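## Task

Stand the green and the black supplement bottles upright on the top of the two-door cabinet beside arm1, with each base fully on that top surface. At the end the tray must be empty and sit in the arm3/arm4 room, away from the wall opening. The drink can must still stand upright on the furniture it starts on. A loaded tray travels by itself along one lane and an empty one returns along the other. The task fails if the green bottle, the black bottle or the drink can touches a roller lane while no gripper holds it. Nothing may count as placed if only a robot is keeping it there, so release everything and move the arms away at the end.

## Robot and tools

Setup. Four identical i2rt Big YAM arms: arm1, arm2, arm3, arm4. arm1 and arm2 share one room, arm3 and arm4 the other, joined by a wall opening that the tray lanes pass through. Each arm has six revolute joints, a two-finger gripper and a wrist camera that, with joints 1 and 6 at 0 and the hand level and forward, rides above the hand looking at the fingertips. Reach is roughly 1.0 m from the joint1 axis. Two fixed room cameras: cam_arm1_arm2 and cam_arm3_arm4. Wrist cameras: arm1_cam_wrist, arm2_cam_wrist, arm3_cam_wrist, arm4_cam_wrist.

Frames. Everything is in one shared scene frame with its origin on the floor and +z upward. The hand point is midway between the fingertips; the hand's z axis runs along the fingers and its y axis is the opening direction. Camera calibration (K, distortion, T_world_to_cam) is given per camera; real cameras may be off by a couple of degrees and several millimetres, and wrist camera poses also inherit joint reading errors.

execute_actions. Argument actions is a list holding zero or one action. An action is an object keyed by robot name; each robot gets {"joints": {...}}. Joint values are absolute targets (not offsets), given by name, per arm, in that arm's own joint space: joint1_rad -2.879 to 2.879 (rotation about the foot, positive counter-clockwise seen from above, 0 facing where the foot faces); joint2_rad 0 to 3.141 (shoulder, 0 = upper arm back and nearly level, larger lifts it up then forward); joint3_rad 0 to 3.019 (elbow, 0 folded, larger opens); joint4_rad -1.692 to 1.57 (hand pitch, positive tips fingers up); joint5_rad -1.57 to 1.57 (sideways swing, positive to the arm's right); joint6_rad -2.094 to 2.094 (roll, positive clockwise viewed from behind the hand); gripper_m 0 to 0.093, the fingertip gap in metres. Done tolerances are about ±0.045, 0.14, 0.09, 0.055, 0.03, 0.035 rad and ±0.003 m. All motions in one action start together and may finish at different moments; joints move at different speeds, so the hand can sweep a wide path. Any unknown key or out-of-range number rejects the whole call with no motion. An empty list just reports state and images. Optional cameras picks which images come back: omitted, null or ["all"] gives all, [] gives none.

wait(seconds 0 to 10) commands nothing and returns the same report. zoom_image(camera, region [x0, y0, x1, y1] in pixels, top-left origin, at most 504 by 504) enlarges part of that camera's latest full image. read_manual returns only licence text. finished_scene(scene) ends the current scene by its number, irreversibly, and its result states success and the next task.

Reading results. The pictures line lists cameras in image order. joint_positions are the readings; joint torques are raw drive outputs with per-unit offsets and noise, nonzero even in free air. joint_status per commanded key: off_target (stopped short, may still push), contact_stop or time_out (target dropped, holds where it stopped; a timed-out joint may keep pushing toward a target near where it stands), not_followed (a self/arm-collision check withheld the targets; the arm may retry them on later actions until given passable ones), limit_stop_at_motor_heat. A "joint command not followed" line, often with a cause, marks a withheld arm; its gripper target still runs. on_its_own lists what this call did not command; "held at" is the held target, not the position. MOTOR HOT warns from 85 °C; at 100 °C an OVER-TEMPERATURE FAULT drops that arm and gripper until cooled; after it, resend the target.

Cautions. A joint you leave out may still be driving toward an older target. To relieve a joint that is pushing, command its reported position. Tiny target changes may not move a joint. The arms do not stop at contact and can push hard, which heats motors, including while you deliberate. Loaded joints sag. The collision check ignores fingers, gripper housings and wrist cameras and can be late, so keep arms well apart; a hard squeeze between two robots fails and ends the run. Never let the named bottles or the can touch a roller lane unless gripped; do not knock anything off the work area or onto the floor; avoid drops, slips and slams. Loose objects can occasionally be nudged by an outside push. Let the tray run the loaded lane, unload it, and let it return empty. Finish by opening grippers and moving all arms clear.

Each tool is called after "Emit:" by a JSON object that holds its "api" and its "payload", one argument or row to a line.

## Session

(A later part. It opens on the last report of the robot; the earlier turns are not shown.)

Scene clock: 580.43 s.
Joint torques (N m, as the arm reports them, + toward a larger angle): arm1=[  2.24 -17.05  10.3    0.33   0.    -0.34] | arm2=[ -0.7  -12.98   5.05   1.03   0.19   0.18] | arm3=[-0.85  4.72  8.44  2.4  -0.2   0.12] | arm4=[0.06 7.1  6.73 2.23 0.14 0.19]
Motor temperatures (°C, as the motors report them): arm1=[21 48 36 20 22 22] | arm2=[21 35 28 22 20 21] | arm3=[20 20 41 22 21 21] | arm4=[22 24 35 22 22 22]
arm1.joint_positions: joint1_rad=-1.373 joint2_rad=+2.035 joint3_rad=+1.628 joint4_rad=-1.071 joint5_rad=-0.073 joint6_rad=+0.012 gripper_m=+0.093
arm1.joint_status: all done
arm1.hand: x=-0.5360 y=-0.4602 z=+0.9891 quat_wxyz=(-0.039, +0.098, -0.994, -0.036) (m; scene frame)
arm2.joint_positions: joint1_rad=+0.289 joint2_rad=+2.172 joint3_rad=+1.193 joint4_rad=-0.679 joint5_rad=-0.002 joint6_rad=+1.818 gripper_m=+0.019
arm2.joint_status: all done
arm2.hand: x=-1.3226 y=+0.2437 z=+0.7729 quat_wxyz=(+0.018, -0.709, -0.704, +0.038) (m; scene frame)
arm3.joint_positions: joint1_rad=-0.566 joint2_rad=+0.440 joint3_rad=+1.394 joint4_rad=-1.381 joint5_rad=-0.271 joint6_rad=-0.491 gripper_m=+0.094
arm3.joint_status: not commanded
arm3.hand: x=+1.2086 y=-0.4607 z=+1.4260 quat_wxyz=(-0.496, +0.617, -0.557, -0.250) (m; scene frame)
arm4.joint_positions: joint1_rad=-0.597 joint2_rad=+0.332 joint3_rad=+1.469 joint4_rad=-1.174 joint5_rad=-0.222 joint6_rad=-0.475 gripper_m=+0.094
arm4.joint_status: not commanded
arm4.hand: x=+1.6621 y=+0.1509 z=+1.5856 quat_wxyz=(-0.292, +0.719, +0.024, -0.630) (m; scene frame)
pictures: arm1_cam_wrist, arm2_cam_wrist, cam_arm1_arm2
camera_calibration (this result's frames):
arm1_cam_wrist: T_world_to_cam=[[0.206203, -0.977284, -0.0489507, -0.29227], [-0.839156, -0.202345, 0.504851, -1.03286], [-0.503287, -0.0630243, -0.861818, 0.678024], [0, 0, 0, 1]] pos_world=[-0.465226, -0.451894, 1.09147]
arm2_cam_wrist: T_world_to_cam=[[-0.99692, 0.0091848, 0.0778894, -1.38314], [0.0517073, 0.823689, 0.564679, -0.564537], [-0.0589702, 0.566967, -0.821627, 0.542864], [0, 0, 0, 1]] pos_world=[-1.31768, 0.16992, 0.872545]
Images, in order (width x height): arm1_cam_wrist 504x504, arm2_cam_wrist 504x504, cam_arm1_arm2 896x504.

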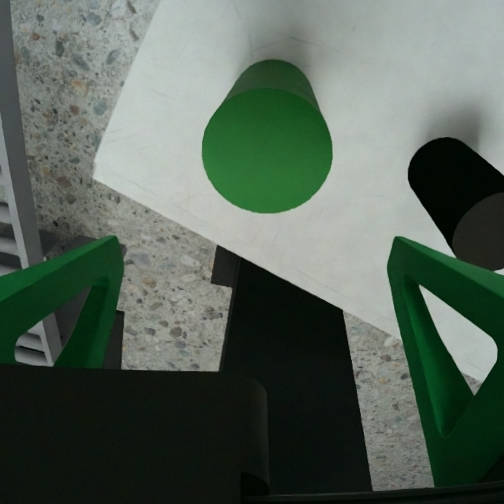

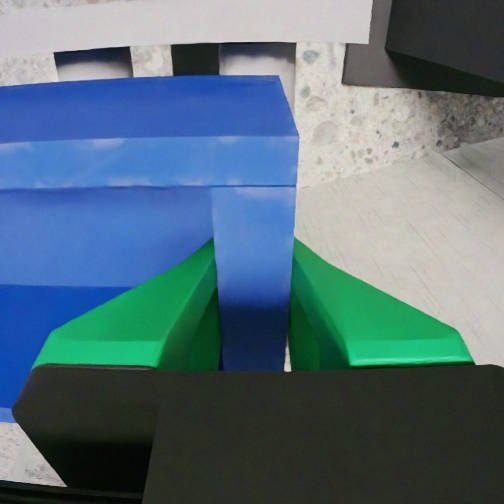

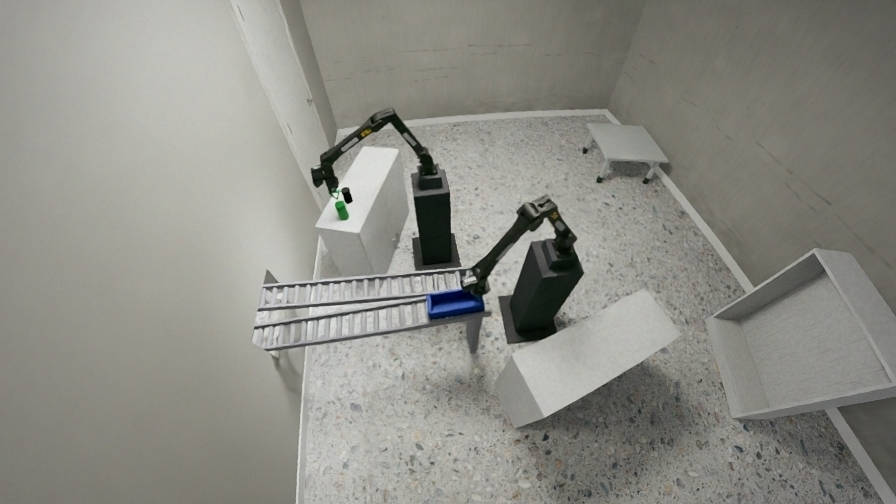

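Emit:
{"api": "execute_actions", "payload": {
  "actions": [
    {"arm1": {"joints": {"joint1_rad": -1.12, "joint2_rad": 1.86, "joint4_rad": -1.22}}, "arm2": {"joints": {"gripper_m": 0.055, "joint2_rad": 1.96, "joint4_rad": -0.88}}}
  ],
  "cameras": ["arm2_cam_wrist", "cam_arm1_arm2", "cam_arm3_arm4"]
}}

Scene clock: 635.73 s.
Joint torques (N m, as the arm reports them, + toward a larger angle): arm1=[  1.45 -15.18  10.92   0.37   0.11  -0.33] | arm2=[ -0.71 -10.96   6.4    0.03   0.19   0.18] | arm3=[-1.11  4.86  8.36  2.07 -0.2   0.15] | arm4=[-0.1   7.57  6.79  2.16  0.11  0.19]
Motor temperatures (°C, as the motors report them): arm1=[21 47 38 20 22 22] | arm2=[21 35 28 22 20 21] | arm3=[20 20 41 22 21 21] | arm4=[22 24 35 22 22 22]
arm1.joint_positions: joint1_rad=-1.119 joint2_rad=+1.838 joint3_rad=+1.628 joint4_rad=-1.211 joint5_rad=-0.076 joint6_rad=+0.011 gripper_m=+0.093
arm1.joint_status: all done
arm1.hand: x=-0.6156 y=-0.3222 z=+1.1007 quat_wxyz=(-0.060, +0.224, -0.971, -0.050) (m; scene frame)
arm2.joint_positions: joint1_rad=+0.289 joint2_rad=+1.944 joint3_rad=+1.193 joint4_rad=-0.871 joint5_rad=-0.002 joint6_rad=+1.818 gripper_m=+0.055
arm2.joint_status: all done
arm2.hand: x=-1.3173 y=+0.2462 z=+0.8830 quat_wxyz=(+0.009, -0.709, -0.705, +0.023) (m; scene frame)
arm3.joint_positions: joint1_rad=-0.566 joint2_rad=+0.440 joint3_rad=+1.394 joint4_rad=-1.381 joint5_rad=-0.271 joint6_rad=-0.491 gripper_m=+0.094
arm3.joint_status: not commanded
arm3.hand: x=+1.2086 y=-0.4607 z=+1.4260 quat_wxyz=(-0.496, +0.617, -0.557, -0.250) (m; scene frame)
arm4.joint_positions: joint1_rad=-0.597 joint2_rad=+0.332 joint3_rad=+1.469 joint4_rad=-1.174 joint5_rad=-0.222 joint6_rad=-0.475 gripper_m=+0.094
arm4.joint_status: not commanded
arm4.hand: x=+1.6621 y=+0.1509 z=+1.5856 quat_wxyz=(-0.292, +0.719, +0.024, -0.630) (m; scene frame)
pictures: arm2_cam_wrist, cam_arm1_arm2, cam_arm3_arm4
camera_calibration (this result's frames):
arm2_cam_wrist: T_world_to_cam=[[-0.999048, 0.00825882, 0.0428387, -1.35801], [0.0313488, 0.81879, 0.573236, -0.662242], [-0.0303416, 0.574033, -0.81827, 0.665129], [0, 0, 0, 1]] pos_world=[-1.31578, 0.171647, 0.982051]
Images, in order (width x height): arm2_cam_wrist 504x504, cam_arm1_arm2 896x504, cam_arm3_arm4 896x504.

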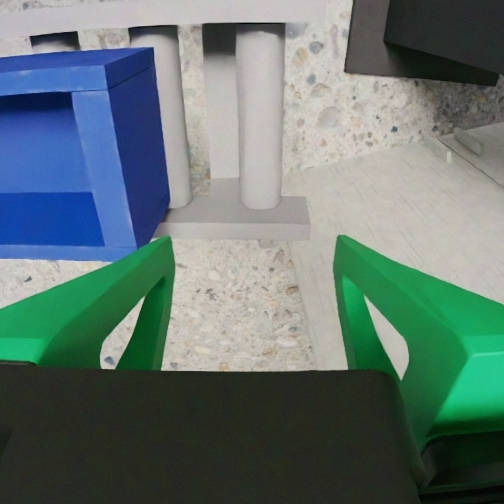

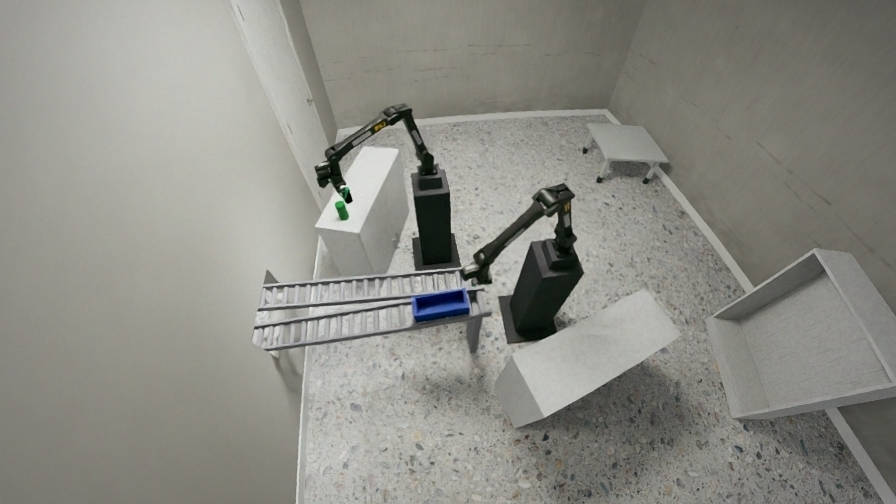

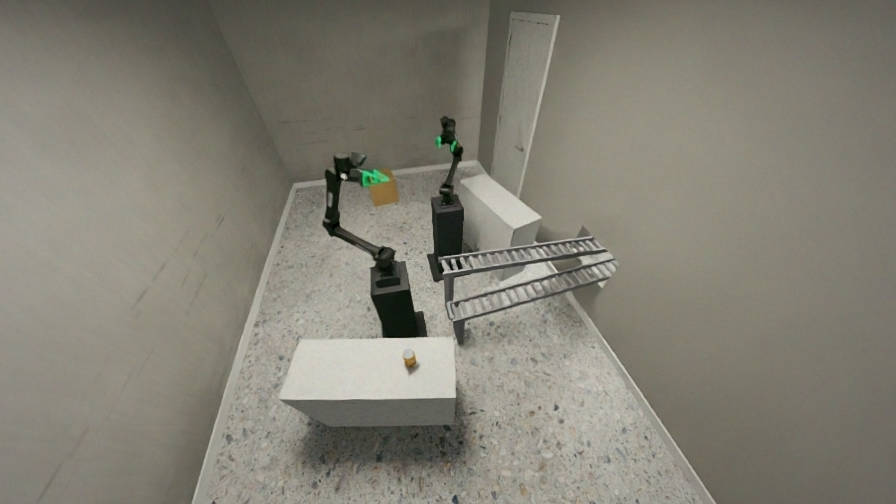

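The tray is rolling. I'll wait for it to reach the far end.

Emit:
{"api": "wait", "payload": {
  "seconds": 10
}}

Scene clock: 650.37 s.
Joint torques (N m, as the arm reports them, + toward a larger angle): arm1=[  1.22 -15.12  10.93   0.41   0.1   -0.29] | arm2=[ -0.7  -10.83   6.4    0.03   0.19   0.18] | arm3=[-1.01  4.38  8.3   2.08 -0.23  0.17] | arm4=[-0.55  7.45  6.88  2.08  0.14  0.16]
Motor temperatures (°C, as the motors report them): arm1=[21 46 39 20 22 22] | arm2=[21 35 29 22 20 21] | arm3=[20 20 41 22 21 21] | arm4=[22 24 35 22 22 22]
arm1.joint_positions: joint1_rad=-1.119 joint2_rad=+1.838 joint3_rad=+1.627 joint4_rad=-1.211 joint5_rad=-0.076 joint6_rad=+0.011 gripper_m=+0.093
arm1.joint_status: all done
arm1.hand: x=-0.6157 y=-0.3223 z=+1.1005 quat_wxyz=(-0.060, +0.224, -0.971, -0.050) (m; scene frame)
arm2.joint_positions: joint1_rad=+0.289 joint2_rad=+1.944 joint3_rad=+1.193 joint4_rad=-0.871 joint5_rad=-0.002 joint6_rad=+1.818 gripper_m=+0.055
arm2.joint_status: all done
arm2.hand: x=-1.3173 y=+0.2462 z=+0.8830 quat_wxyz=(+0.009, -0.709, -0.705, +0.023) (m; scene frame)
arm3.joint_positions: joint1_rad=-0.566 joint2_rad=+0.440 joint3_rad=+1.394 joint4_rad=-1.381 joint5_rad=-0.271 joint6_rad=-0.491 gripper_m=+0.094
arm3.joint_status: not commanded
arm3.hand: x=+1.2086 y=-0.4607 z=+1.4260 quat_wxyz=(-0.496, +0.617, -0.557, -0.250) (m; scene frame)
arm4.joint_positions: joint1_rad=-0.597 joint2_rad=+0.332 joint3_rad=+1.469 joint4_rad=-1.174 joint5_rad=-0.222 joint6_rad=-0.475 gripper_m=+0.094
arm4.joint_status: not commanded
arm4.hand: x=+1.6621 y=+0.1509 z=+1.5856 quat_wxyz=(-0.292, +0.719, +0.024, -0.630) (m; scene frame)
wait: 10.00 s; at rest from the start
pictures: arm1_cam_wrist, arm2_cam_wrist, arm3_cam_wrist, arm4_cam_wrist, cam_arm1_arm2, cam_arm3_arm4
camera_calibration (this result's frames):
arm1_cam_wrist: T_world_to_cam=[[0.449012, -0.8919, -0.0538718, 0.0468179], [-0.783095, -0.421837, 0.456963, -1.11161], [-0.43029, -0.162995, -0.887853, 0.783957], [0, 0, 0, 1]] pos_world=[-0.554186, -0.299379, 1.20652]
arm2_cam_wrist: T_world_to_cam=[[-0.999048, 0.00825882, 0.0428387, -1.35801], [0.0313488, 0.81879, 0.573236, -0.662242], [-0.0303416, 0.574033, -0.81827, 0.665129], [0, 0, 0, 1]] pos_world=[-1.31578, 0.171647, 0.982051]
arm3_cam_wrist: T_world_to_cam=[[0.939246, -0.108671, 0.325587, -1.65133], [0.0599762, -0.882006, -0.467406, 0.189216], [0.337963, 0.458537, -0.821903, 1.09963], [0, 0, 0, 1]] pos_world=[1.16803, -0.516781, 1.52988]
arm4_cam_wrist: T_world_to_cam=[[0.343544, 0.821973, 0.454244, -1.41677], [0.698774, 0.0994269, -0.708399, -0.0503062], [-0.627449, 0.560781, -0.540216, 1.94108], [0, 0, 0, 1]] pos_world=[1.73981, 0.0810287, 1.65653]
Images, in order (width x height): arm1_cam_wrist 504x504, arm2_cam_wrist 504x504, arm3_cam_wrist 504x504, arm4_cam_wrist 504x504, cam_arm1_arm2 896x504, cam_arm3_arm4 896x504.

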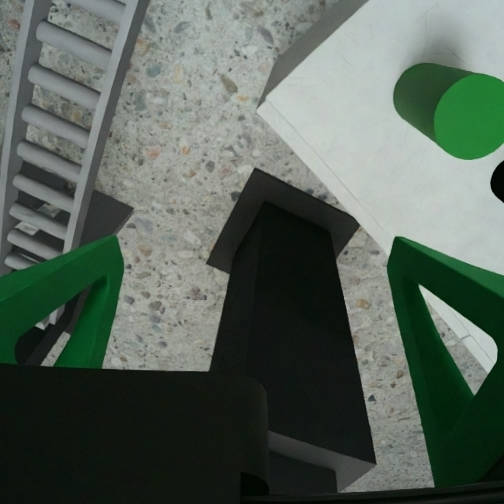

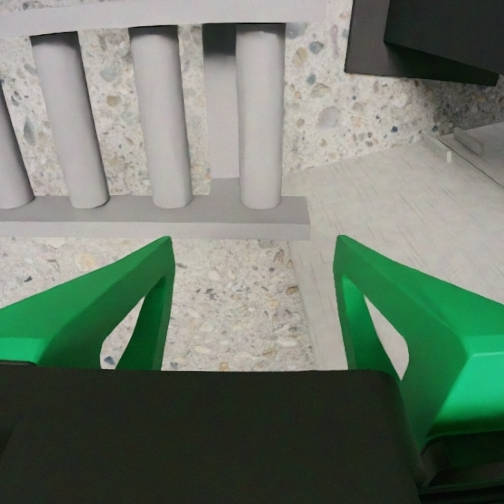

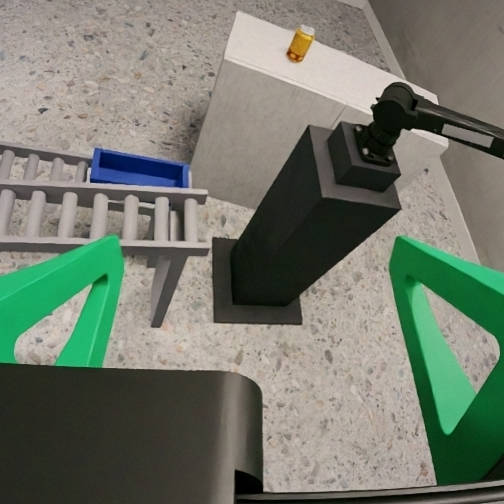

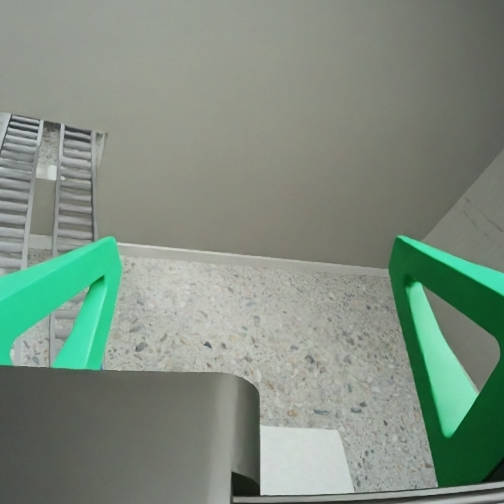

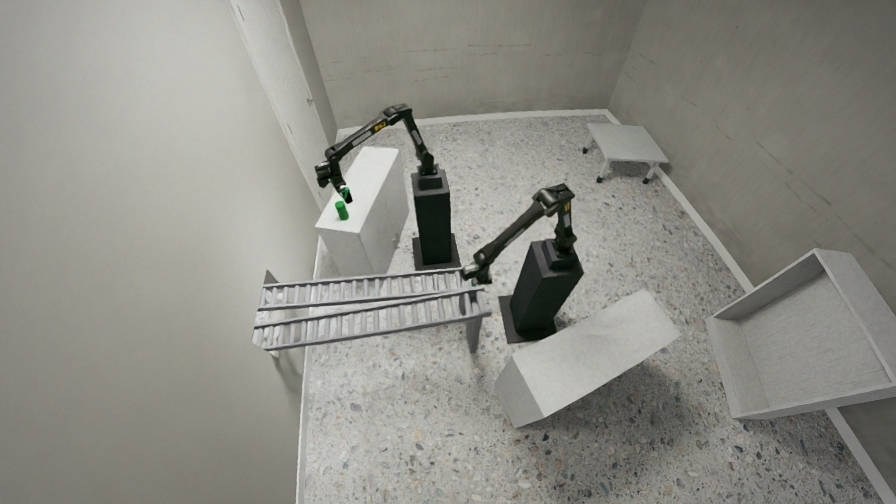

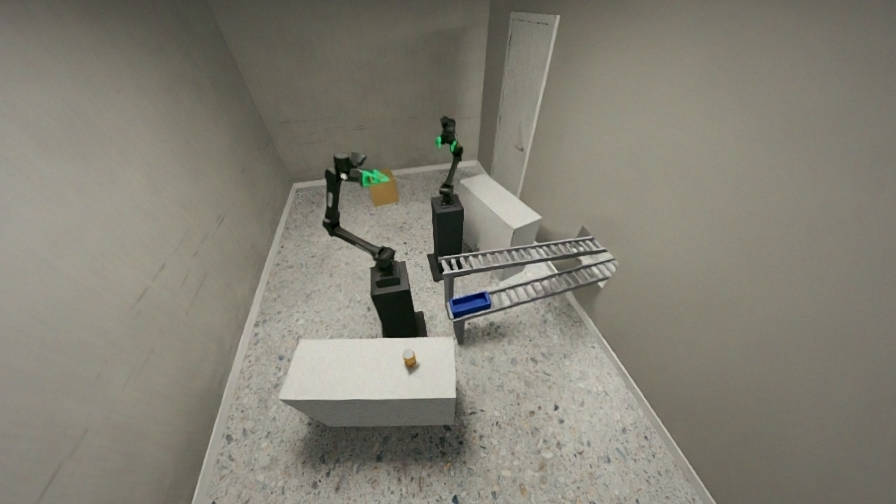

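The tray has stopped at the far end in the arm3/arm4 room, and the can is still standing. Before finishing, I'll check that both bottles are upright on the cabinet.

Emit:
{"api": "zoom_image", "payload": {
  "camera": "cam_arm1_arm2",
  "region": [290, 140, 410, 250]
}}

Region (290, 140, 410, 250) of cam_arm1_arm2's 896x504 image, scaled by 4.200, with more detail than that image has; it fills the top 462 rows of this view, and the rest is white.

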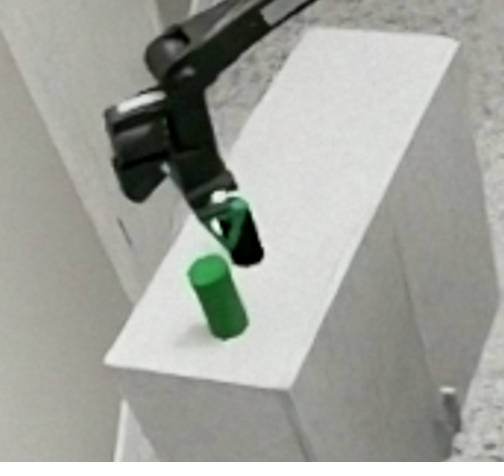

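Emit:
{"api": "finished_scene", "payload": {
  "scene": 2
}}

The scene is finished: the task was done.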